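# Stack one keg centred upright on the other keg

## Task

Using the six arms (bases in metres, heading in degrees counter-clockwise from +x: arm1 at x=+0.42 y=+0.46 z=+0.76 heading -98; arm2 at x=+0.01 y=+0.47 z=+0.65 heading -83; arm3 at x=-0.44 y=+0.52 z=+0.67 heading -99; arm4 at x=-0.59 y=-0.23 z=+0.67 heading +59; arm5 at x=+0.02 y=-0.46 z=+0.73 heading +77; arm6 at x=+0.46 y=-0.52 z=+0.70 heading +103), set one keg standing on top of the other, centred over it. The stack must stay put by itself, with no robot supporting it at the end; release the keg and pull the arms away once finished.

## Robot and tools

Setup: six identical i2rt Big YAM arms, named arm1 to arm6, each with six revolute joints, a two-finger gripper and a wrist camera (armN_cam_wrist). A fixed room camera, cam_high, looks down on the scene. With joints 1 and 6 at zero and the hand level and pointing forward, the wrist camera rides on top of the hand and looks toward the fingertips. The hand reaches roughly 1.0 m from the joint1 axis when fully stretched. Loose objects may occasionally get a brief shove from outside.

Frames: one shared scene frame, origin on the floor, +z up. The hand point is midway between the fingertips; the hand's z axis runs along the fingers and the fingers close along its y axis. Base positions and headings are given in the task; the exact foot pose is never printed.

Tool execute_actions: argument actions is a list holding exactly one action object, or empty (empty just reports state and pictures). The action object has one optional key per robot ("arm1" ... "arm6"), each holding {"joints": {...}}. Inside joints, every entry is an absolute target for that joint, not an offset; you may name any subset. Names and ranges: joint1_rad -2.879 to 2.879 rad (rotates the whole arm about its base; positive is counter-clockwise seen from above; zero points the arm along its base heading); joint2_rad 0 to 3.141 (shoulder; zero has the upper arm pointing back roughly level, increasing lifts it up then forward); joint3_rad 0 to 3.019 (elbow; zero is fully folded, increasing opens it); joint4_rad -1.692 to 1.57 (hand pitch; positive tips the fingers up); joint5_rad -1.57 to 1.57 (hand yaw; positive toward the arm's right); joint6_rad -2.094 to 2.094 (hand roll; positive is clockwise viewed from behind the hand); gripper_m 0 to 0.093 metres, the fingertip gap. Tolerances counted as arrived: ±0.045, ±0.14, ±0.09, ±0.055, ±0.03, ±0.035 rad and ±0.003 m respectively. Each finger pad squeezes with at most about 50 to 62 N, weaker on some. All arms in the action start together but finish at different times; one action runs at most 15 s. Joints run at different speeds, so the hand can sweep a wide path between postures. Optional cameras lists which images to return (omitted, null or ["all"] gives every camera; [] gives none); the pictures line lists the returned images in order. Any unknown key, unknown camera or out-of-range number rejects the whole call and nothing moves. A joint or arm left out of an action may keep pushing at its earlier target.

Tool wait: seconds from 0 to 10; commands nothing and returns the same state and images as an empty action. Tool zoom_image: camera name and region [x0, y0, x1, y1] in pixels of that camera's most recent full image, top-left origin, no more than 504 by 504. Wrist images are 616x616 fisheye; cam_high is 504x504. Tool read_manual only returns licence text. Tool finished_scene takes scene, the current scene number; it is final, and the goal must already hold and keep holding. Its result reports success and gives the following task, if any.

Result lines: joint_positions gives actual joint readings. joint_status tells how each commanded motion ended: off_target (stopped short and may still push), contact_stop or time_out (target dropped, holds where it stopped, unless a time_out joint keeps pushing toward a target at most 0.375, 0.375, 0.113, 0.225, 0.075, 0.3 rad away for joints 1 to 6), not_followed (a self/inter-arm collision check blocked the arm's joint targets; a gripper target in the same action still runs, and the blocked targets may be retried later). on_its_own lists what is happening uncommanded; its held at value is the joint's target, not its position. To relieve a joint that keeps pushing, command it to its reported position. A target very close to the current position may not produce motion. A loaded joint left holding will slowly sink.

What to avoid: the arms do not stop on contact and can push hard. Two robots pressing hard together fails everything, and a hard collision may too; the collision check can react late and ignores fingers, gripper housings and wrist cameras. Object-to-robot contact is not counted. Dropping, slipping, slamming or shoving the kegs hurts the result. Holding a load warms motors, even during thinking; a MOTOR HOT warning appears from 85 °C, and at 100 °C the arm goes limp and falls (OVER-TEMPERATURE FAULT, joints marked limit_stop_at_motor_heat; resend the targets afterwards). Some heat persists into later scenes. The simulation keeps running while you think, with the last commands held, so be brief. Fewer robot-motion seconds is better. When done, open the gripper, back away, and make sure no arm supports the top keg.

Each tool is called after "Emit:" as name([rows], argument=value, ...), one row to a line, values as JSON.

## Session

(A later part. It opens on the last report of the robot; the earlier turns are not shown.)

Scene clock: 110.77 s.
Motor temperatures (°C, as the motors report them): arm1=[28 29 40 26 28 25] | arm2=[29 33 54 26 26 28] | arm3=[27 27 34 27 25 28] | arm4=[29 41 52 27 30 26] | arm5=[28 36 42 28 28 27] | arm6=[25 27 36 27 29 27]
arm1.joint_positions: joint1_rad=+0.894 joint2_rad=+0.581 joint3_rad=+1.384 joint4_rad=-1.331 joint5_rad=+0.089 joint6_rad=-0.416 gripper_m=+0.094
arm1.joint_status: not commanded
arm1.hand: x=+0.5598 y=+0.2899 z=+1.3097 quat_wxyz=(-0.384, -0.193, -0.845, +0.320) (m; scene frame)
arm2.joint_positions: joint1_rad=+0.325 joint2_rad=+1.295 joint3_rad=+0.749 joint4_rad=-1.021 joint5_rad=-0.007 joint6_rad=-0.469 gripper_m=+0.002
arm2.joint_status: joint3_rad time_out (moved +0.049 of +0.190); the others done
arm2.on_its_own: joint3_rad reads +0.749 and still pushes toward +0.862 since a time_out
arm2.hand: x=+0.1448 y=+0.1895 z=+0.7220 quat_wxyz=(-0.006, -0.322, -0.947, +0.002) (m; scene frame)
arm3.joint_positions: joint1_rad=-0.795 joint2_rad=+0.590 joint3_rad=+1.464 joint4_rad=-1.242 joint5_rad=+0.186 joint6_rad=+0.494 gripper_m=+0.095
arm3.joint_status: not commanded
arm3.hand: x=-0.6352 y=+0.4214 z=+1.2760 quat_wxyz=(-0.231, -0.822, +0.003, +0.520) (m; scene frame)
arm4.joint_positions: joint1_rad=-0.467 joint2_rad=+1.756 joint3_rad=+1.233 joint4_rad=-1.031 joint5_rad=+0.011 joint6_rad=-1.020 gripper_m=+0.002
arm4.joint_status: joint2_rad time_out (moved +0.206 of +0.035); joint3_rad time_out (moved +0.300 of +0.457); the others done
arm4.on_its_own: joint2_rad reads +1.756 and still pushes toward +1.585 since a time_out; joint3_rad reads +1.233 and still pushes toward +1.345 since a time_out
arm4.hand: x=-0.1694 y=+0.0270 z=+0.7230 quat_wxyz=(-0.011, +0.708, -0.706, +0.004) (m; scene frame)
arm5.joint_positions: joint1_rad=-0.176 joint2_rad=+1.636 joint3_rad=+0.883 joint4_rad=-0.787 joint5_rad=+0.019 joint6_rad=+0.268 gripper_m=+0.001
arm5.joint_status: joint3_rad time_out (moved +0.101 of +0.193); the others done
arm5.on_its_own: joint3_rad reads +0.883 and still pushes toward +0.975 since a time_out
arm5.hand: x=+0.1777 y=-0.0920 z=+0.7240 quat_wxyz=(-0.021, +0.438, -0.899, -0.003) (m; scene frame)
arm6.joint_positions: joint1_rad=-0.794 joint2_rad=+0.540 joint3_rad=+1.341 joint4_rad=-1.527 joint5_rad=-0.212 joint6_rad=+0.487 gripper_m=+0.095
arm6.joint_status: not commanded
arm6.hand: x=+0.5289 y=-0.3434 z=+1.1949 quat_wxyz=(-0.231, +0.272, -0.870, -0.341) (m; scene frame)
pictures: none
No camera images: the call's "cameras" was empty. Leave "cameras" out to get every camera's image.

Emit:
execute_actions([
  {"arm2":{"joints":{"joint1_rad":0.614,"joint2_rad":1.36,"joint3_rad":1.09,"joint4_rad":-1.055,"joint6_rad":-0.162}},"arm5":{"joints":{"joint1_rad":-0.43,"joint2_rad":1.635,"joint3_rad":1.15,"joint4_rad":-0.88,"joint6_rad":0.033}},"arm4":{"joints":{"joint1_rad":-0.59,"joint2_rad":1.80,"joint3_rad":1.775,"joint4_rad":-1.21,"joint6_rad":-1.13}}},
], cameras=["cam_high"])

Scene clock: 118.77 s.
Motor temperatures (°C, as the motors report them): arm1=[28 29 40 26 28 25] | arm2=[29 33 56 26 26 28] | arm3=[27 27 34 27 25 28] | arm4=[29 43 54 27 30 26] | arm5=[28 36 44 28 28 27] | arm6=[25 27 36 27 29 27]
arm1.joint_positions: joint1_rad=+0.894 joint2_rad=+0.581 joint3_rad=+1.384 joint4_rad=-1.331 joint5_rad=+0.089 joint6_rad=-0.416 gripper_m=+0.094
arm1.joint_status: not commanded
arm1.hand: x=+0.5598 y=+0.2899 z=+1.3097 quat_wxyz=(-0.384, -0.193, -0.845, +0.320) (m; scene frame)
arm2.joint_positions: joint1_rad=+0.609 joint2_rad=+1.502 joint3_rad=+0.952 joint4_rad=-1.032 joint5_rad=-0.011 joint6_rad=-0.174 gripper_m=+0.002
arm2.joint_status: joint2_rad time_out (moved +0.207 of +0.065); joint3_rad time_out (moved +0.203 of +0.341); the others done
arm2.on_its_own: joint2_rad reads +1.502 and still pushes toward +1.360 since a time_out; joint3_rad reads +0.952 and still pushes toward +1.065 since a time_out
arm2.hand: x=+0.2686 y=+0.1833 z=+0.7201 quat_wxyz=(+0.001, -0.327, -0.945, -0.004) (m; scene frame)
arm3.joint_positions: joint1_rad=-0.795 joint2_rad=+0.590 joint3_rad=+1.464 joint4_rad=-1.242 joint5_rad=+0.186 joint6_rad=+0.494 gripper_m=+0.095
arm3.joint_status: not commanded
arm3.hand: x=-0.6352 y=+0.4214 z=+1.2760 quat_wxyz=(-0.231, -0.822, +0.003, +0.520) (m; scene frame)
arm4.joint_positions: joint1_rad=-0.581 joint2_rad=+2.002 joint3_rad=+1.612 joint4_rad=-1.163 joint5_rad=+0.007 joint6_rad=-1.124 gripper_m=+0.002
arm4.joint_status: joint2_rad time_out (moved +0.246 of +0.044); joint3_rad time_out (moved +0.379 of +0.542); the others done
arm4.on_its_own: joint2_rad reads +2.002 and still pushes toward +1.800 since a time_out; joint3_rad reads +1.612 and still pushes toward +1.724 since a time_out
arm4.hand: x=-0.0473 y=+0.0236 z=+0.7244 quat_wxyz=(-0.012, +0.705, -0.709, +0.003) (m; scene frame)
arm5.joint_positions: joint1_rad=-0.430 joint2_rad=+1.770 joint3_rad=+1.064 joint4_rad=-0.848 joint5_rad=+0.017 joint6_rad=+0.025 gripper_m=+0.001
arm5.joint_status: all done
arm5.hand: x=+0.2995 y=-0.0970 z=+0.7226 quat_wxyz=(-0.015, +0.433, -0.901, +0.004) (m; scene frame)
arm6.joint_positions: joint1_rad=-0.794 joint2_rad=+0.540 joint3_rad=+1.341 joint4_rad=-1.527 joint5_rad=-0.212 joint6_rad=+0.487 gripper_m=+0.095
arm6.joint_status: not commanded
arm6.hand: x=+0.5289 y=-0.3434 z=+1.1949 quat_wxyz=(-0.231, +0.272, -0.870, -0.341) (m; scene frame)
pictures: cam_high
Images, in order (width x height): cam_high 504x504.

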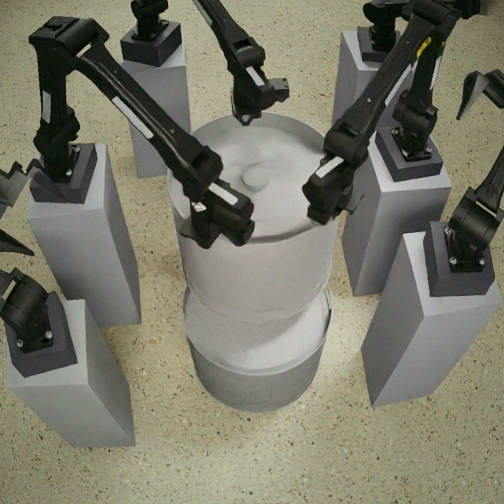

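Emit:
execute_actions([
  {"arm2":{"joints":{"joint1_rad":0.808,"joint2_rad":1.53,"joint3_rad":1.35,"joint4_rad":-1.105,"joint6_rad":0.028}},"arm5":{"joints":{"joint1_rad":-0.611,"joint2_rad":1.78,"joint3_rad":1.42,"joint4_rad":-0.98,"joint6_rad":-0.148}},"arm4":{"joints":{"joint1_rad":-0.662,"joint2_rad":2.09,"joint3_rad":2.34,"joint4_rad":-1.45,"joint6_rad":-1.204}}},
], cameras=["cam_high","arm2_cam_wrist","arm5_cam_wrist","arm4_cam_wrist"])

Emit:
zoom_image(camera="cam_high", region=[160,270,360,420])

Scene clock: 126.17 s.
Motor temperatures (°C, as the motors report them): arm1=[28 29 40 26 28 25] | arm2=[29 34 58 26 26 28] | arm3=[27 27 35 27 25 28] | arm4=[29 46 57 27 30 26] | arm5=[28 37 44 28 28 27] | arm6=[25 27 36 27 29 27]
arm1.joint_positions: joint1_rad=+0.894 joint2_rad=+0.581 joint3_rad=+1.384 joint4_rad=-1.331 joint5_rad=+0.089 joint6_rad=-0.416 gripper_m=+0.094
arm1.joint_status: not commanded
arm1.hand: x=+0.5598 y=+0.2899 z=+1.3097 quat_wxyz=(-0.384, -0.193, -0.845, +0.320) (m; scene frame)
arm2.joint_positions: joint1_rad=+0.788 joint2_rad=+1.715 joint3_rad=+1.201 joint4_rad=-1.070 joint5_rad=-0.015 joint6_rad=+0.014 gripper_m=+0.002
arm2.joint_status: joint2_rad time_out (moved +0.213 of +0.028); joint3_rad time_out (moved +0.250 of +0.398); the others done
arm2.on_its_own: joint2_rad reads +1.715 and still pushes toward +1.530 since a time_out; joint3_rad reads +1.201 and still pushes toward +1.314 since a time_out
arm2.hand: x=+0.3844 y=+0.1813 z=+0.7147 quat_wxyz=(+0.002, -0.332, -0.943, -0.006) (m; scene frame)
arm3.joint_positions: joint1_rad=-0.795 joint2_rad=+0.590 joint3_rad=+1.464 joint4_rad=-1.242 joint5_rad=+0.186 joint6_rad=+0.494 gripper_m=+0.095
arm3.joint_status: not commanded
arm3.hand: x=-0.6352 y=+0.4214 z=+1.2760 quat_wxyz=(-0.231, -0.822, +0.003, +0.520) (m; scene frame)
arm4.joint_positions: joint1_rad=-0.653 joint2_rad=+2.319 joint3_rad=+2.148 joint4_rad=-1.407 joint5_rad=+0.000 joint6_rad=-1.190 gripper_m=+0.004
arm4.joint_status: joint2_rad time_out (moved +0.317 of +0.088); joint3_rad time_out (moved +0.536 of +0.728); the others done
arm4.on_its_own: joint2_rad reads +2.319 and still pushes toward +2.090 since a time_out; joint3_rad reads +2.148 and still pushes toward +2.260 since a time_out
arm4.hand: x=+0.0665 y=+0.0230 z=+0.7207 quat_wxyz=(-0.001, +0.703, -0.711, -0.005) (m; scene frame)
arm5.joint_positions: joint1_rad=-0.603 joint2_rad=+1.941 joint3_rad=+1.317 joint4_rad=-0.938 joint5_rad=+0.016 joint6_rad=-0.144 gripper_m=+0.001
arm5.joint_status: joint2_rad time_out (moved +0.171 of +0.010); joint3_rad time_out (moved +0.253 of +0.356); the others done
arm5.on_its_own: joint2_rad reads +1.941 and still pushes toward +1.780 since a time_out; joint3_rad reads +1.317 and still pushes toward +1.420 since a time_out
arm5.hand: x=+0.4137 y=-0.0985 z=+0.7188 quat_wxyz=(-0.010, +0.432, -0.902, +0.006) (m; scene frame)
arm6.joint_positions: joint1_rad=-0.794 joint2_rad=+0.540 joint3_rad=+1.341 joint4_rad=-1.527 joint5_rad=-0.212 joint6_rad=+0.487 gripper_m=+0.095
arm6.joint_status: not commanded
arm6.hand: x=+0.5289 y=-0.3434 z=+1.1949 quat_wxyz=(-0.231, +0.272, -0.870, -0.341) (m; scene frame)
pictures: arm2_cam_wrist, arm4_cam_wrist, arm5_cam_wrist, cam_high
Images, in order (width x height): arm2_cam_wrist 616x616, arm4_cam_wrist 616x616, arm5_cam_wrist 616x616, cam_high 504x504.

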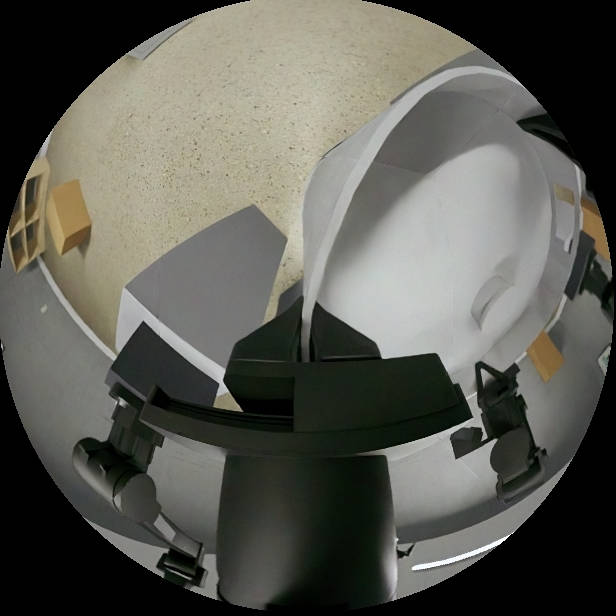

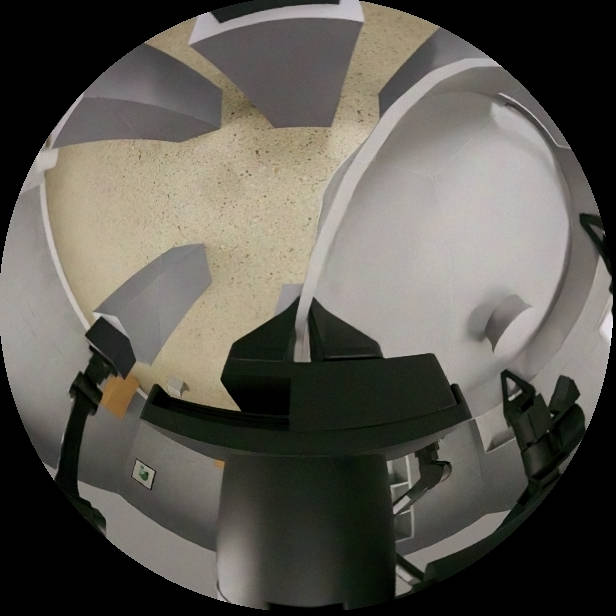

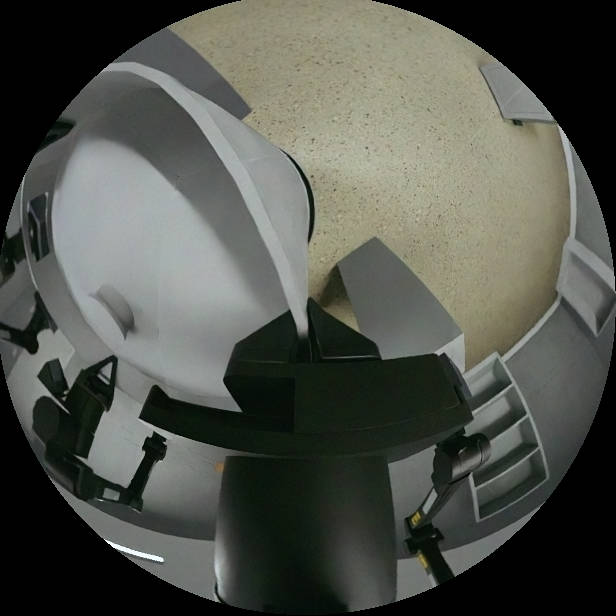

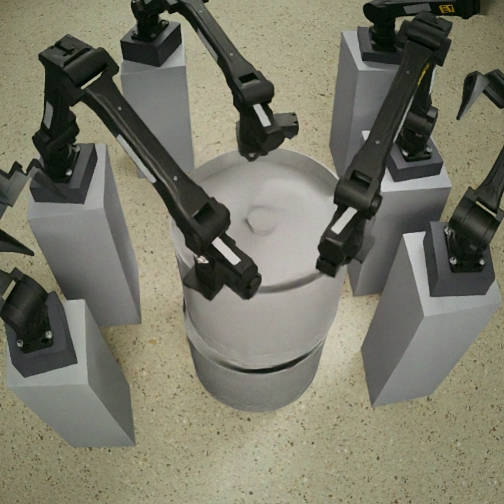

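Region (160, 270, 360, 420) of cam_high's 504x504 image, scaled by 2.520, with more detail than that image has; it fills the top 378 rows of this view, and the rest is white.

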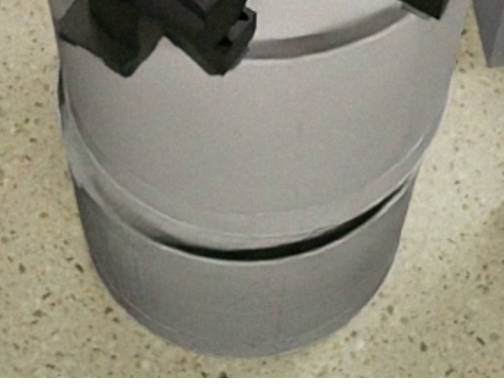

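Emit:
execute_actions([
  {"arm2":{"joints":{"joint1_rad":0.76,"joint2_rad":1.58,"joint3_rad":1.35,"joint4_rad":-1.07,"joint6_rad":0.0}},"arm5":{"joints":{"joint1_rad":-0.637,"joint2_rad":1.795,"joint3_rad":1.355,"joint4_rad":-0.92,"joint6_rad":-0.165}},"arm4":{"joints":{"joint1_rad":-0.684,"joint2_rad":2.095,"joint3_rad":2.21,"joint4_rad":-1.385,"joint6_rad":-1.215}}},
], cameras=["cam_high","arm2_cam_wrist","arm5_cam_wrist","arm4_cam_wrist"])

Emit:
zoom_image(camera="cam_high", region=[160,270,360,420])

Scene clock: 140.43 s.
Motor temperatures (°C, as the motors report them): arm1=[28 29 41 26 28 25] | arm2=[29 37 59 26 27 28] | arm3=[27 27 35 27 25 28] | arm4=[29 53 56 27 30 26] | arm5=[28 39 46 28 28 27] | arm6=[25 27 36 27 29 27]
arm1.joint_positions: joint1_rad=+0.894 joint2_rad=+0.581 joint3_rad=+1.384 joint4_rad=-1.331 joint5_rad=+0.089 joint6_rad=-0.416 gripper_m=+0.094
arm1.joint_status: not commanded
arm1.hand: x=+0.5598 y=+0.2899 z=+1.3097 quat_wxyz=(-0.384, -0.193, -0.845, +0.320) (m; scene frame)
arm2.joint_positions: joint1_rad=+0.769 joint2_rad=+1.747 joint3_rad=+1.201 joint4_rad=-1.038 joint5_rad=-0.021 joint6_rad=+0.003 gripper_m=+0.002
arm2.joint_status: joint2_rad time_out (moved +0.032 of -0.135); joint3_rad time_out (moved +0.000 of +0.149); the others done
arm2.on_its_own: joint2_rad reads +1.747 and still pushes toward +1.580 since a time_out; joint3_rad reads +1.201 and still pushes toward +1.314 since a time_out
arm2.hand: x=+0.3834 y=+0.1714 z=+0.7002 quat_wxyz=(+0.001, -0.336, -0.942, -0.009) (m; scene frame)
arm3.joint_positions: joint1_rad=-0.795 joint2_rad=+0.590 joint3_rad=+1.464 joint4_rad=-1.242 joint5_rad=+0.186 joint6_rad=+0.494 gripper_m=+0.095
arm3.joint_status: not commanded
arm3.hand: x=-0.6352 y=+0.4214 z=+1.2760 quat_wxyz=(-0.231, -0.822, +0.003, +0.520) (m; scene frame)
arm4.joint_positions: joint1_rad=-0.664 joint2_rad=+2.319 joint3_rad=+2.107 joint4_rad=-1.367 joint5_rad=-0.001 joint6_rad=-1.190 gripper_m=+0.004
arm4.joint_status: joint2_rad time_out (moved +0.000 of -0.224); joint3_rad time_out (moved -0.040 of +0.062); the others done
arm4.on_its_own: joint2_rad reads +2.319 and still pushes toward +2.095 since a time_out; joint3_rad reads +2.107 and still pushes toward +2.210 since a time_out
arm4.hand: x=+0.0664 y=+0.0149 z=+0.7054 quat_wxyz=(-0.001, +0.699, -0.715, -0.005) (m; scene frame)
arm5.joint_positions: joint1_rad=-0.615 joint2_rad=+1.944 joint3_rad=+1.277 joint4_rad=-0.892 joint5_rad=+0.015 joint6_rad=-0.149 gripper_m=+0.001
arm5.joint_status: joint2_rad time_out (moved +0.004 of -0.146); the others done
arm5.on_its_own: joint2_rad reads +1.944 and still pushes toward +1.795 since a time_out
arm5.hand: x=+0.4120 y=-0.1088 z=+0.7048 quat_wxyz=(-0.011, +0.428, -0.904, +0.006) (m; scene frame)
arm6.joint_positions: joint1_rad=-0.794 joint2_rad=+0.540 joint3_rad=+1.341 joint4_rad=-1.527 joint5_rad=-0.212 joint6_rad=+0.487 gripper_m=+0.095
arm6.joint_status: not commanded
arm6.hand: x=+0.5289 y=-0.3434 z=+1.1949 quat_wxyz=(-0.231, +0.272, -0.870, -0.341) (m; scene frame)
pictures: arm2_cam_wrist, arm4_cam_wrist, arm5_cam_wrist, cam_high
Images, in order (width x height): arm2_cam_wrist 616x616, arm4_cam_wrist 616x616, arm5_cam_wrist 616x616, cam_high 504x504.

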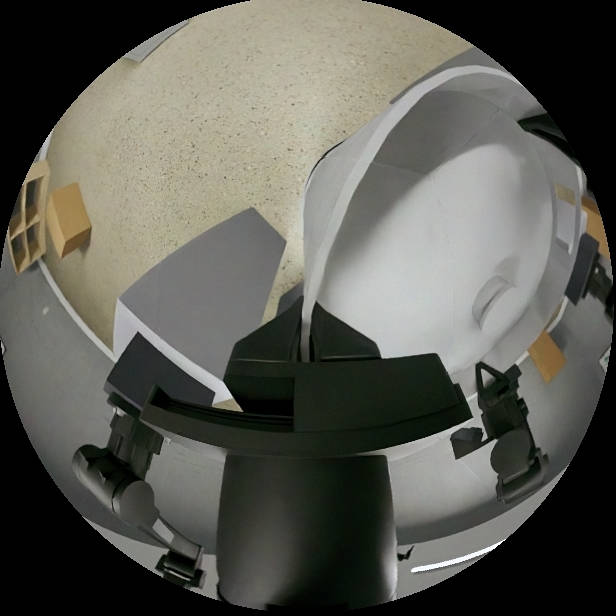

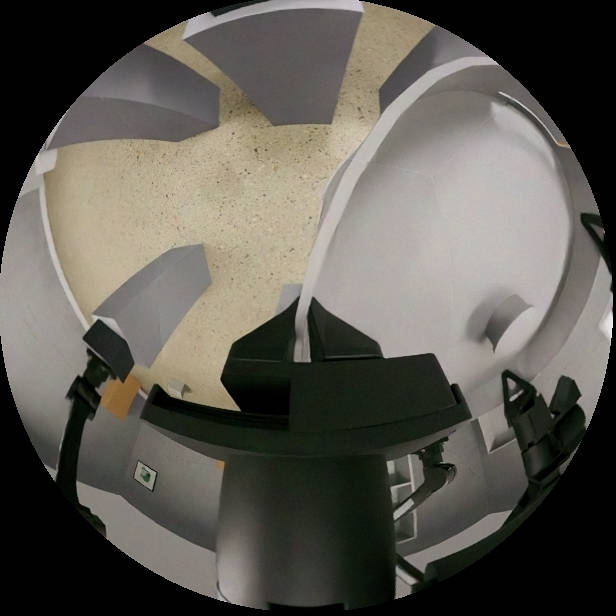

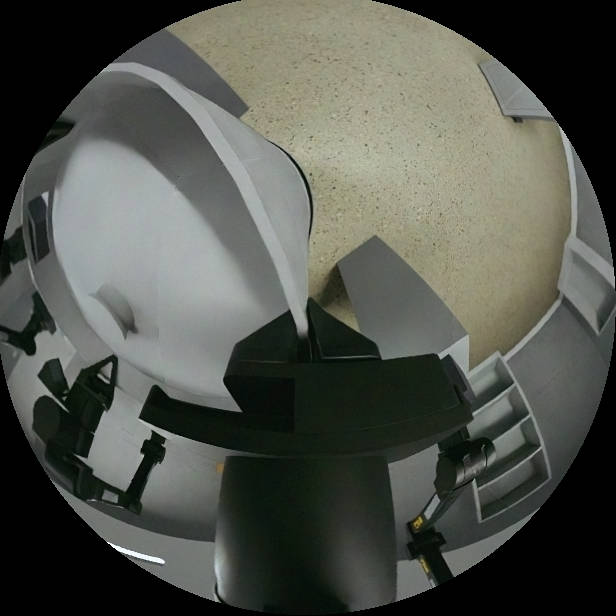

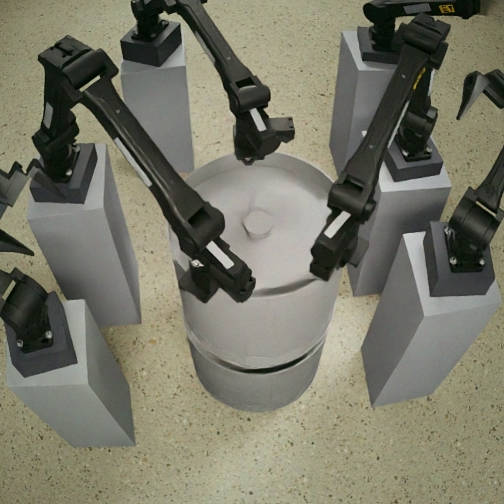

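Region (160, 270, 360, 420) of cam_high's 504x504 image, scaled by 2.520, with more detail than that image has; it fills the top 378 rows of this view, and the rest is white.

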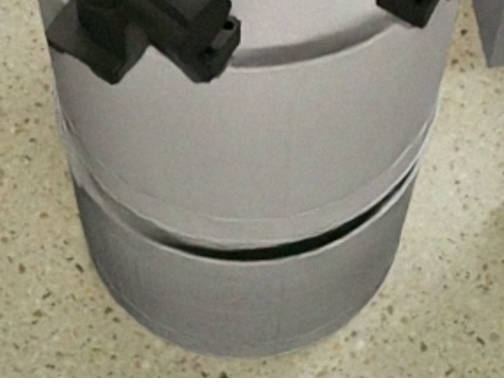

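Emit:
execute_actions([
  {"arm2":{"joints":{"joint1_rad":0.79,"joint2_rad":1.61,"joint3_rad":1.375,"joint4_rad":-1.045}},"arm5":{"joints":{"joint1_rad":-0.652,"joint2_rad":1.823,"joint3_rad":1.39,"joint4_rad":-0.895}},"arm4":{"joints":{"joint1_rad":-0.69,"joint2_rad":2.135,"joint3_rad":2.30,"joint4_rad":-1.36}}},
], cameras=["cam_high","arm2_cam_wrist","arm5_cam_wrist","arm4_cam_wrist"])

Emit:
zoom_image(camera="cam_high", region=[160,270,360,420])

Scene clock: 150.53 s.
Motor temperatures (°C, as the motors report them): arm1=[28 29 41 26 28 25] | arm2=[29 37 60 26 27 28] | arm3=[27 27 35 27 25 28] | arm4=[29 56 58 27 30 26] | arm5=[28 40 46 28 28 27] | arm6=[25 27 36 27 29 27]
arm1.joint_positions: joint1_rad=+0.894 joint2_rad=+0.581 joint3_rad=+1.384 joint4_rad=-1.331 joint5_rad=+0.089 joint6_rad=-0.416 gripper_m=+0.094
arm1.joint_status: not commanded
arm1.hand: x=+0.5598 y=+0.2899 z=+1.3097 quat_wxyz=(-0.384, -0.193, -0.845, +0.320) (m; scene frame)
arm2.joint_positions: joint1_rad=+0.773 joint2_rad=+1.773 joint3_rad=+1.201 joint4_rad=-1.015 joint5_rad=-0.020 joint6_rad=+0.003 gripper_m=+0.002
arm2.joint_status: joint2_rad time_out (moved +0.026 of -0.137); joint3_rad time_out (moved +0.000 of +0.174); the others done
arm2.on_its_own: joint2_rad reads +1.773 and still pushes toward +1.610 since a time_out; joint3_rad reads +1.201 and still pushes toward +1.314 since a time_out
arm2.hand: x=+0.3873 y=+0.1705 z=+0.6882 quat_wxyz=(+0.002, -0.334, -0.943, -0.009) (m; scene frame)
arm3.joint_positions: joint1_rad=-0.795 joint2_rad=+0.590 joint3_rad=+1.464 joint4_rad=-1.242 joint5_rad=+0.186 joint6_rad=+0.494 gripper_m=+0.095
arm3.joint_status: not commanded
arm3.hand: x=-0.6352 y=+0.4214 z=+1.2760 quat_wxyz=(-0.231, -0.822, +0.003, +0.520) (m; scene frame)
arm4.joint_positions: joint1_rad=-0.668 joint2_rad=+2.337 joint3_rad=+2.107 joint4_rad=-1.345 joint5_rad=-0.001 joint6_rad=-1.195 gripper_m=+0.004
arm4.joint_status: joint2_rad time_out (moved +0.018 of -0.184); joint3_rad time_out (moved +0.000 of +0.193); the others done
arm4.on_its_own: joint2_rad reads +2.337 and still pushes toward +2.135 since a time_out; joint3_rad reads +2.107 and still pushes toward +2.220 since a time_out
arm4.hand: x=+0.0708 y=+0.0138 z=+0.6932 quat_wxyz=(-0.003, +0.699, -0.715, -0.004) (m; scene frame)
arm5.joint_positions: joint1_rad=-0.623 joint2_rad=+1.970 joint3_rad=+1.277 joint4_rad=-0.865 joint5_rad=+0.014 joint6_rad=-0.156 gripper_m=+0.001
arm5.joint_status: joint2_rad time_out (moved +0.026 of -0.121); joint3_rad time_out (moved +0.000 of +0.113); the others done
arm5.on_its_own: joint2_rad reads +1.970 and still pushes toward +1.823 since a time_out; joint3_rad reads +1.277 and still pushes toward +1.390 since a time_out
arm5.hand: x=+0.4164 y=-0.1100 z=+0.6918 quat_wxyz=(-0.012, +0.428, -0.904, +0.005) (m; scene frame)
arm6.joint_positions: joint1_rad=-0.794 joint2_rad=+0.540 joint3_rad=+1.341 joint4_rad=-1.527 joint5_rad=-0.212 joint6_rad=+0.487 gripper_m=+0.095
arm6.joint_status: not commanded
arm6.hand: x=+0.5289 y=-0.3434 z=+1.1949 quat_wxyz=(-0.231, +0.272, -0.870, -0.341) (m; scene frame)
pictures: arm2_cam_wrist, arm4_cam_wrist, arm5_cam_wrist, cam_high
Images, in order (width x height): arm2_cam_wrist 616x616, arm4_cam_wrist 616x616, arm5_cam_wrist 616x616, cam_high 504x504.

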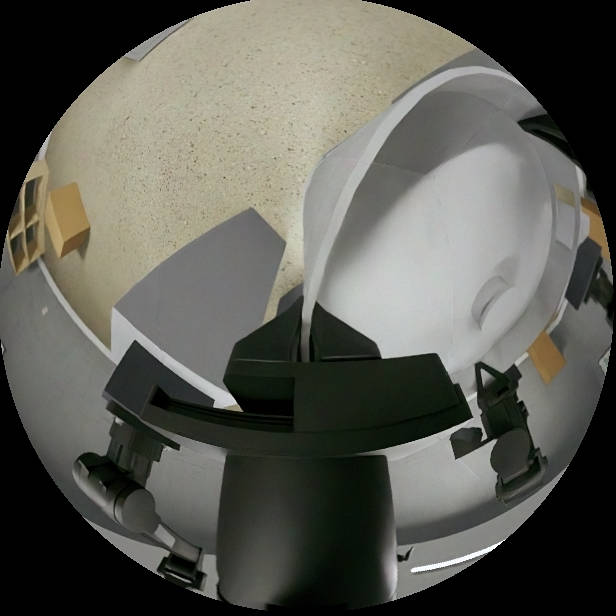

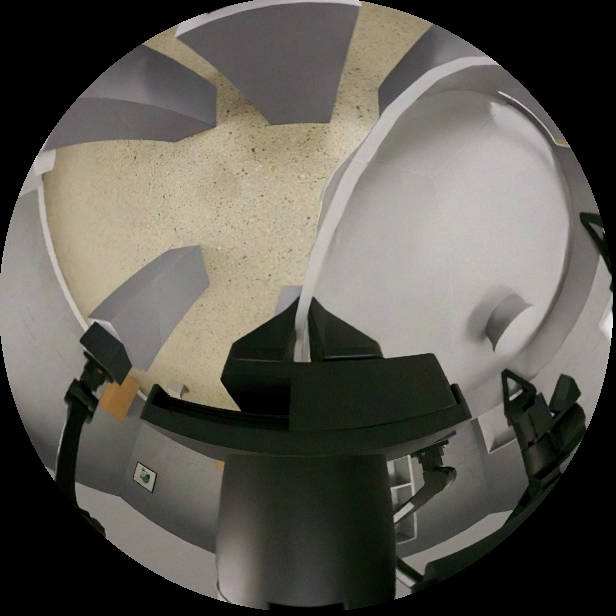

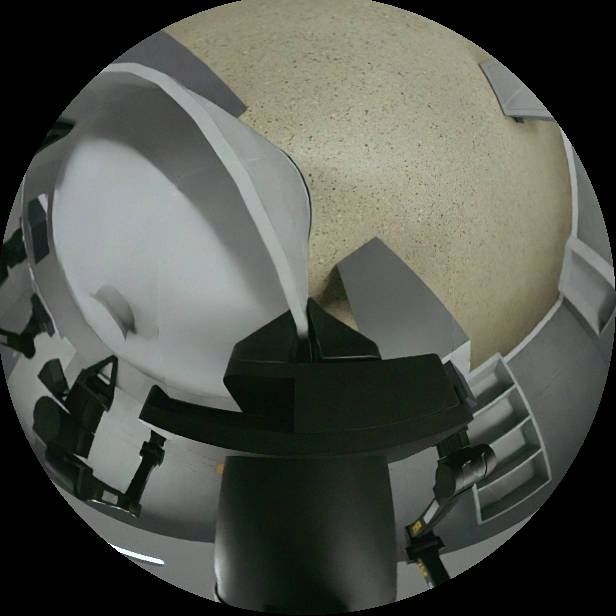

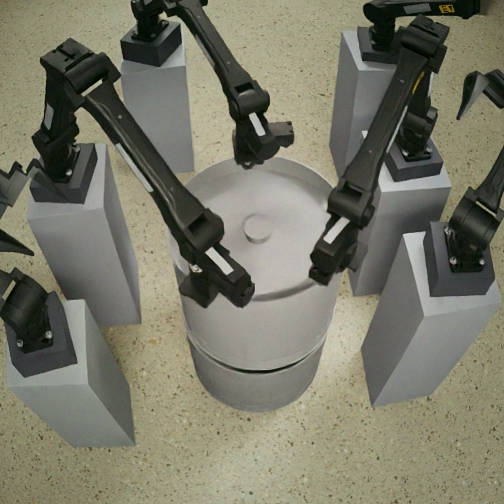

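Region (160, 270, 360, 420) of cam_high's 504x504 image, scaled by 2.520, with more detail than that image has; it fills the top 378 rows of this view, and the rest is white.

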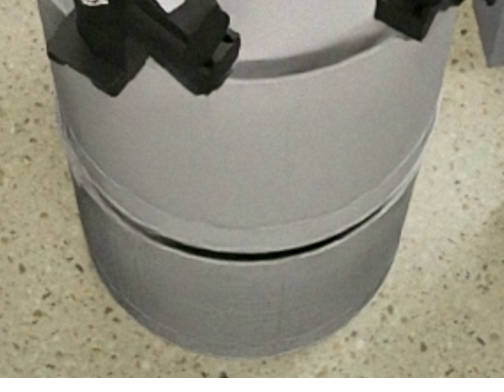

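Emit:
execute_actions([
  {"arm2":{"joints":{"joint1_rad":0.775,"joint2_rad":1.64,"joint4_rad":-1.015}},"arm5":{"joints":{"joint1_rad":-0.662,"joint2_rad":1.852,"joint4_rad":-0.868}},"arm4":{"joints":{"joint1_rad":-0.70,"joint2_rad":2.157,"joint4_rad":-1.338}}},
], cameras=["cam_high","arm2_cam_wrist","arm5_cam_wrist","arm4_cam_wrist"])

Emit:
zoom_image(camera="cam_high", region=[160,270,360,420])

Scene clock: 156.73 s.
Motor temperatures (°C, as the motors report them): arm1=[28 29 41 26 28 25] | arm2=[29 38 60 26 27 28] | arm3=[27 27 35 27 25 28] | arm4=[29 56 58 27 30 26] | arm5=[28 40 47 28 28 27] | arm6=[25 27 36 27 29 27]
arm1.joint_positions: joint1_rad=+0.894 joint2_rad=+0.581 joint3_rad=+1.384 joint4_rad=-1.331 joint5_rad=+0.089 joint6_rad=-0.416 gripper_m=+0.094
arm1.joint_status: not commanded
arm1.hand: x=+0.5598 y=+0.2899 z=+1.3097 quat_wxyz=(-0.384, -0.193, -0.845, +0.320) (m; scene frame)
arm2.joint_positions: joint1_rad=+0.773 joint2_rad=+1.784 joint3_rad=+1.201 joint4_rad=-0.998 joint5_rad=-0.023 joint6_rad=+0.003 gripper_m=+0.002
arm2.joint_status: joint2_rad off_target (ended at +1.784, target +1.640); the others done
arm2.on_its_own: joint2_rad reads +1.784 and still pushes toward +1.640 since a time_out; joint3_rad reads +1.201 and still pushes toward +1.314 since a time_out
arm2.hand: x=+0.3900 y=+0.1691 z=+0.6831 quat_wxyz=(-0.001, -0.334, -0.943, -0.010) (m; scene frame)
arm3.joint_positions: joint1_rad=-0.795 joint2_rad=+0.590 joint3_rad=+1.464 joint4_rad=-1.242 joint5_rad=+0.186 joint6_rad=+0.494 gripper_m=+0.095
arm3.joint_status: not commanded
arm3.hand: x=-0.6352 y=+0.4214 z=+1.2760 quat_wxyz=(-0.231, -0.822, +0.003, +0.520) (m; scene frame)
arm4.joint_positions: joint1_rad=-0.672 joint2_rad=+2.340 joint3_rad=+2.107 joint4_rad=-1.333 joint5_rad=-0.002 joint6_rad=-1.198 gripper_m=+0.003
arm4.joint_status: joint2_rad time_out (moved +0.004 of -0.180); the others done
arm4.on_its_own: joint2_rad reads +2.340 and still pushes toward +2.157 since a time_out; joint3_rad reads +2.107 and still pushes toward +2.220 since a time_out
arm4.hand: x=+0.0741 y=+0.0121 z=+0.6908 quat_wxyz=(-0.007, +0.699, -0.715, -0.003) (m; scene frame)
arm5.joint_positions: joint1_rad=-0.629 joint2_rad=+1.981 joint3_rad=+1.277 joint4_rad=-0.850 joint5_rad=+0.012 joint6_rad=-0.161 gripper_m=+0.001
arm5.joint_status: all done
arm5.on_its_own: joint3_rad reads +1.277 and still pushes toward +1.390 since a time_out
arm5.hand: x=+0.4199 y=-0.1110 z=+0.6862 quat_wxyz=(-0.013, +0.427, -0.904, +0.004) (m; scene frame)
arm6.joint_positions: joint1_rad=-0.794 joint2_rad=+0.540 joint3_rad=+1.341 joint4_rad=-1.527 joint5_rad=-0.212 joint6_rad=+0.487 gripper_m=+0.095
arm6.joint_status: not commanded
arm6.hand: x=+0.5289 y=-0.3434 z=+1.1949 quat_wxyz=(-0.231, +0.272, -0.870, -0.341) (m; scene frame)
pictures: arm2_cam_wrist, arm4_cam_wrist, arm5_cam_wrist, cam_high
Images, in order (width x height): arm2_cam_wrist 616x616, arm4_cam_wrist 616x616, arm5_cam_wrist 616x616, cam_high 504x504.

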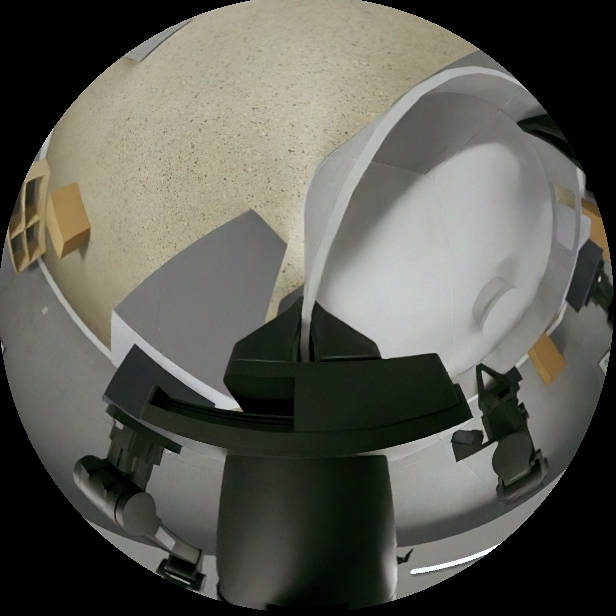

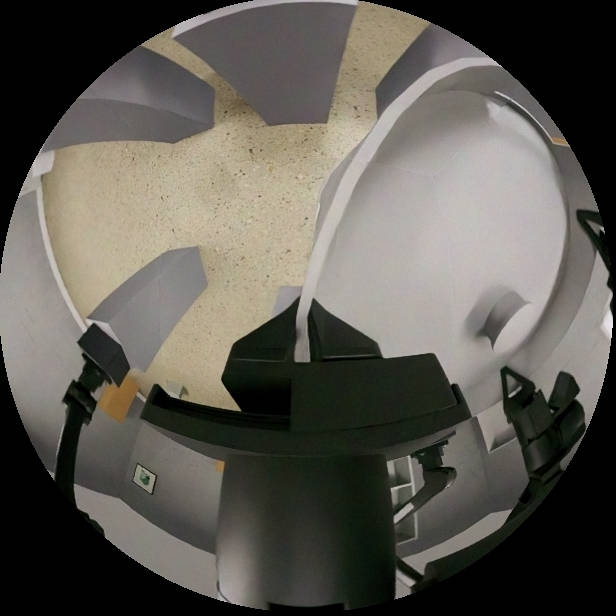

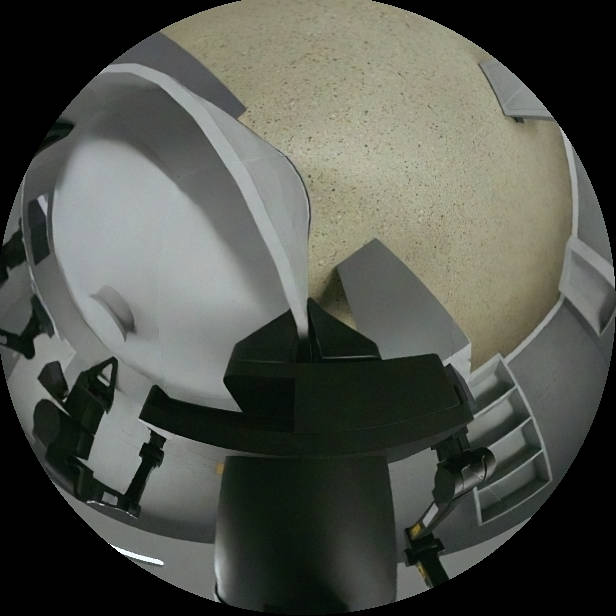

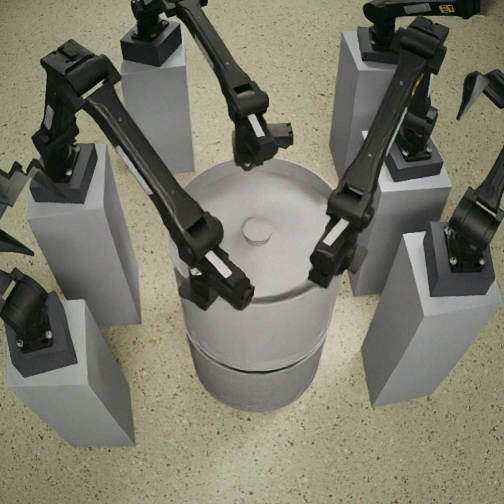

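Region (160, 270, 360, 420) of cam_high's 504x504 image, scaled by 2.520, with more detail than that image has; it fills the top 378 rows of this view, and the rest is white.

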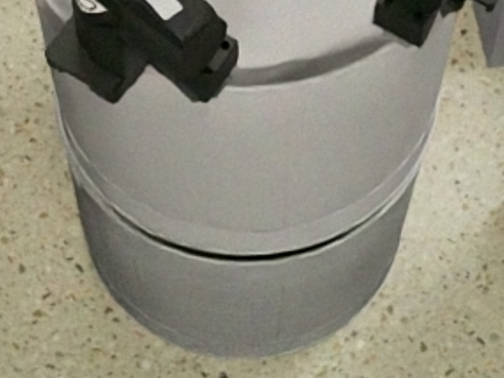

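Emit:
execute_actions([
  {"arm2":{"joints":{"joint1_rad":0.81,"joint2_rad":1.6,"joint3_rad":1.36}},"arm5":{"joints":{"joint1_rad":-0.69,"joint2_rad":1.81,"joint3_rad":1.41}},"arm4":{"joints":{"joint2_rad":2.1,"joint3_rad":2.33,"joint4_rad":-1.37}}},
], cameras=["cam_high","arm5_cam_wrist"])

Emit:
zoom_image(camera="cam_high", region=[160,270,360,420])

Scene clock: 163.43 s.
Motor temperatures (°C, as the motors report them): arm1=[28 29 41 26 28 25] | arm2=[29 38 60 26 27 28] | arm3=[27 27 35 27 25 28] | arm4=[29 57 61 27 30 26] | arm5=[28 40 48 28 28 27] | arm6=[25 27 36 27 29 27]
arm1.joint_positions: joint1_rad=+0.894 joint2_rad=+0.581 joint3_rad=+1.384 joint4_rad=-1.331 joint5_rad=+0.089 joint6_rad=-0.416 gripper_m=+0.094
arm1.joint_status: not commanded
arm1.hand: x=+0.5598 y=+0.2899 z=+1.3097 quat_wxyz=(-0.384, -0.193, -0.845, +0.320) (m; scene frame)
arm2.joint_positions: joint1_rad=+0.777 joint2_rad=+1.784 joint3_rad=+1.201 joint4_rad=-0.997 joint5_rad=-0.017 joint6_rad=+0.003 gripper_m=+0.002
arm2.joint_status: joint2_rad time_out (moved +0.000 of -0.184); joint3_rad time_out (moved +0.000 of +0.159); the others done
arm2.on_its_own: joint2_rad reads +1.784 and still pushes toward +1.600 since a time_out; joint3_rad reads +1.201 and still pushes toward +1.314 since a time_out
arm2.hand: x=+0.3906 y=+0.1695 z=+0.6830 quat_wxyz=(+0.000, -0.332, -0.943, -0.006) (m; scene frame)
arm3.joint_positions: joint1_rad=-0.795 joint2_rad=+0.590 joint3_rad=+1.464 joint4_rad=-1.242 joint5_rad=+0.186 joint6_rad=+0.494 gripper_m=+0.095
arm3.joint_status: not commanded
arm3.hand: x=-0.6352 y=+0.4214 z=+1.2760 quat_wxyz=(-0.231, -0.822, +0.003, +0.520) (m; scene frame)
arm4.joint_positions: joint1_rad=-0.672 joint2_rad=+2.340 joint3_rad=+2.111 joint4_rad=-1.336 joint5_rad=-0.002 joint6_rad=-1.198 gripper_m=+0.003
arm4.joint_status: joint2_rad time_out (moved +0.000 of -0.240); joint3_rad time_out (moved +0.003 of +0.223); the others done
arm4.on_its_own: joint2_rad reads +2.340 and still pushes toward +2.100 since a time_out; joint3_rad reads +2.111 and still pushes toward +2.223 since a time_out (your +2.330 is given up)
arm4.hand: x=+0.0745 y=+0.0119 z=+0.6921 quat_wxyz=(-0.007, +0.699, -0.715, -0.003) (m; scene frame)
arm5.joint_positions: joint1_rad=-0.632 joint2_rad=+1.981 joint3_rad=+1.277 joint4_rad=-0.850 joint5_rad=+0.007 joint6_rad=-0.164 gripper_m=+0.001
arm5.joint_status: joint1_rad time_out (moved -0.003 of -0.061); joint2_rad time_out (moved +0.000 of -0.171); joint3_rad time_out (moved +0.000 of +0.133)
arm5.on_its_own: joint1_rad reads -0.632 and still pushes toward -0.690 since a time_out; joint2_rad reads +1.981 and still pushes toward +1.810 since a time_out; joint3_rad reads +1.277 and still pushes toward +1.390 since a time_out
arm5.hand: x=+0.4204 y=-0.1116 z=+0.6862 quat_wxyz=(-0.013, +0.427, -0.904, +0.001) (m; scene frame)
arm6.joint_positions: joint1_rad=-0.794 joint2_rad=+0.540 joint3_rad=+1.341 joint4_rad=-1.527 joint5_rad=-0.212 joint6_rad=+0.487 gripper_m=+0.095
arm6.joint_status: not commanded
arm6.hand: x=+0.5289 y=-0.3434 z=+1.1949 quat_wxyz=(-0.231, +0.272, -0.870, -0.341) (m; scene frame)
pictures: arm5_cam_wrist, cam_high
Images, in order (width x height): arm5_cam_wrist 616x616, cam_high 504x504.

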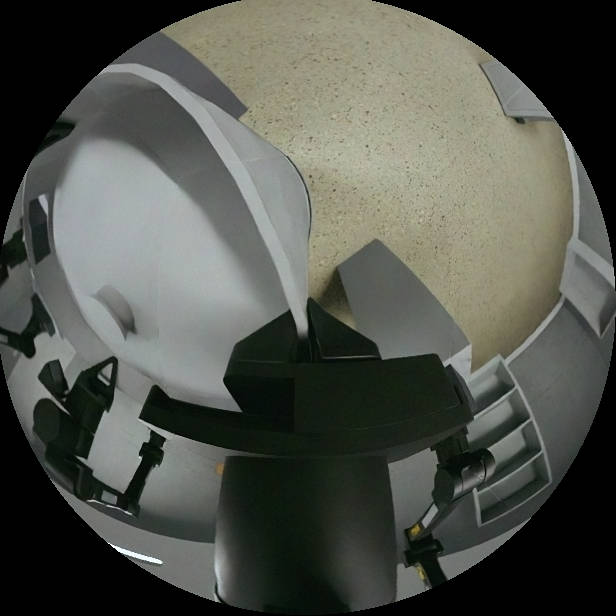

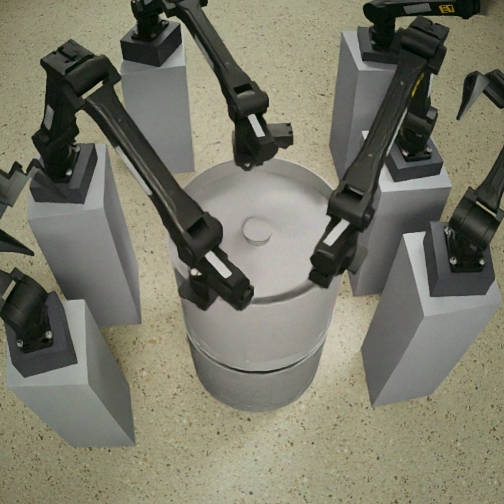

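Region (160, 270, 360, 420) of cam_high's 504x504 image, scaled by 2.520, with more detail than that image has; it fills the top 378 rows of this view, and the rest is white.

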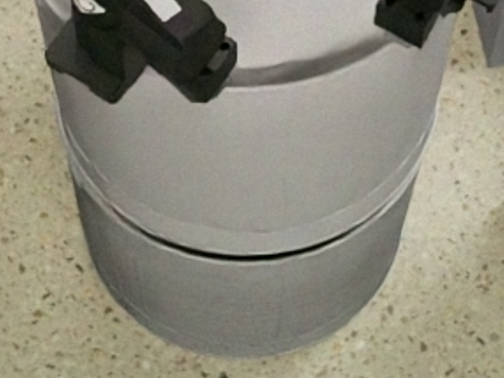

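Emit:
execute_actions([
  {"arm2":{"joints":{"joint3_rad":1.43,"joint4_rad":-1.05}},"arm5":{"joints":{"joint3_rad":1.45,"joint4_rad":-0.90}},"arm4":{"joints":{"joint3_rad":2.33}}},
], cameras=["cam_high","arm5_cam_wrist"])

Emit:
zoom_image(camera="cam_high", region=[160,270,360,420])

Scene clock: 170.63 s.
Motor temperatures (°C, as the motors report them): arm1=[28 29 41 26 28 25] | arm2=[29 39 62 26 27 28] | arm3=[27 27 35 27 25 28] | arm4=[29 59 62 27 30 26] | arm5=[28 41 49 28 28 27] | arm6=[25 27 36 27 29 27]
arm1.joint_positions: joint1_rad=+0.894 joint2_rad=+0.581 joint3_rad=+1.384 joint4_rad=-1.331 joint5_rad=+0.089 joint6_rad=-0.416 gripper_m=+0.094
arm1.joint_status: not commanded
arm1.hand: x=+0.5598 y=+0.2899 z=+1.3097 quat_wxyz=(-0.384, -0.193, -0.845, +0.320) (m; scene frame)
arm2.joint_positions: joint1_rad=+0.779 joint2_rad=+1.784 joint3_rad=+1.228 joint4_rad=-1.018 joint5_rad=-0.018 joint6_rad=-0.003 gripper_m=+0.002
arm2.joint_status: joint3_rad time_out (moved +0.027 of +0.229); the others done
arm2.on_its_own: joint2_rad reads +1.784 and still pushes toward +1.600 since a time_out; joint3_rad reads +1.228 and still pushes toward +1.340 since a time_out
arm2.hand: x=+0.3968 y=+0.1663 z=+0.6916 quat_wxyz=(-0.003, -0.328, -0.945, -0.006) (m; scene frame)
arm3.joint_positions: joint1_rad=-0.795 joint2_rad=+0.590 joint3_rad=+1.464 joint4_rad=-1.242 joint5_rad=+0.186 joint6_rad=+0.494 gripper_m=+0.095
arm3.joint_status: not commanded
arm3.hand: x=-0.6352 y=+0.4214 z=+1.2760 quat_wxyz=(-0.231, -0.822, +0.003, +0.520) (m; scene frame)
arm4.joint_positions: joint1_rad=-0.684 joint2_rad=+2.340 joint3_rad=+2.125 joint4_rad=-1.337 joint5_rad=-0.001 joint6_rad=-1.218 gripper_m=+0.003
arm4.joint_status: joint3_rad time_out (moved +0.014 of +0.219)
arm4.on_its_own: joint2_rad reads +2.340 and still pushes toward +2.100 since a time_out; joint3_rad reads +2.125 and still pushes toward +2.237 since a time_out (your +2.330 is given up)
arm4.hand: x=+0.0817 y=+0.0053 z=+0.6973 quat_wxyz=(-0.013, +0.702, -0.712, +0.001) (m; scene frame)
arm5.joint_positions: joint1_rad=-0.645 joint2_rad=+1.981 joint3_rad=+1.299 joint4_rad=-0.869 joint5_rad=+0.008 joint6_rad=-0.187 gripper_m=+0.001
arm5.joint_status: joint3_rad time_out (moved +0.022 of +0.173); the others done
arm5.on_its_own: joint2_rad reads +1.981 and still pushes toward +1.810 since a time_out; joint3_rad reads +1.299 and still pushes toward +1.412 since a time_out
arm5.hand: x=+0.4296 y=-0.1132 z=+0.6927 quat_wxyz=(-0.014, +0.432, -0.902, +0.001) (m; scene frame)
arm6.joint_positions: joint1_rad=-0.794 joint2_rad=+0.540 joint3_rad=+1.341 joint4_rad=-1.527 joint5_rad=-0.212 joint6_rad=+0.487 gripper_m=+0.095
arm6.joint_status: not commanded
arm6.hand: x=+0.5289 y=-0.3434 z=+1.1949 quat_wxyz=(-0.231, +0.272, -0.870, -0.341) (m; scene frame)
pictures: arm5_cam_wrist, cam_high
Images, in order (width x height): arm5_cam_wrist 616x616, cam_high 504x504.

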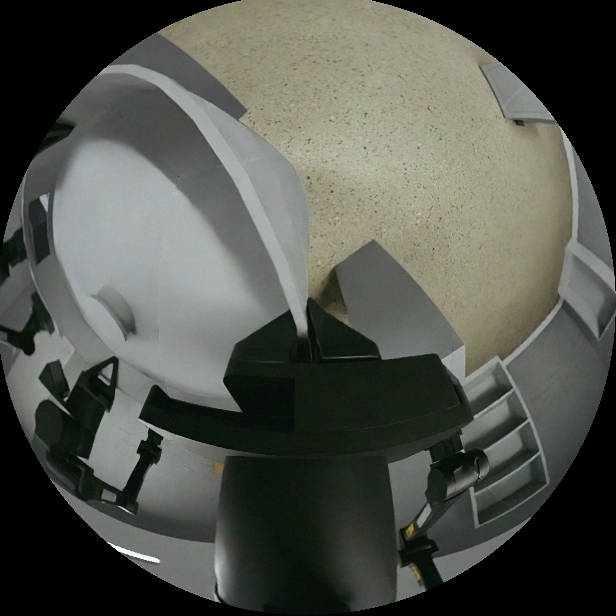

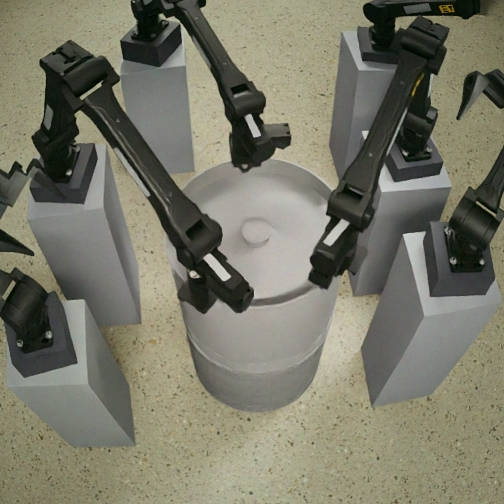

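Region (160, 270, 360, 420) of cam_high's 504x504 image, scaled by 2.520, with more detail than that image has; it fills the top 378 rows of this view, and the rest is white.

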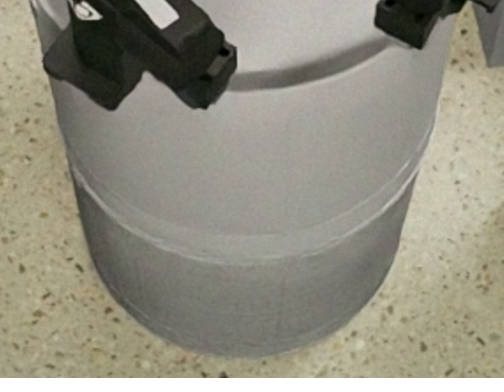

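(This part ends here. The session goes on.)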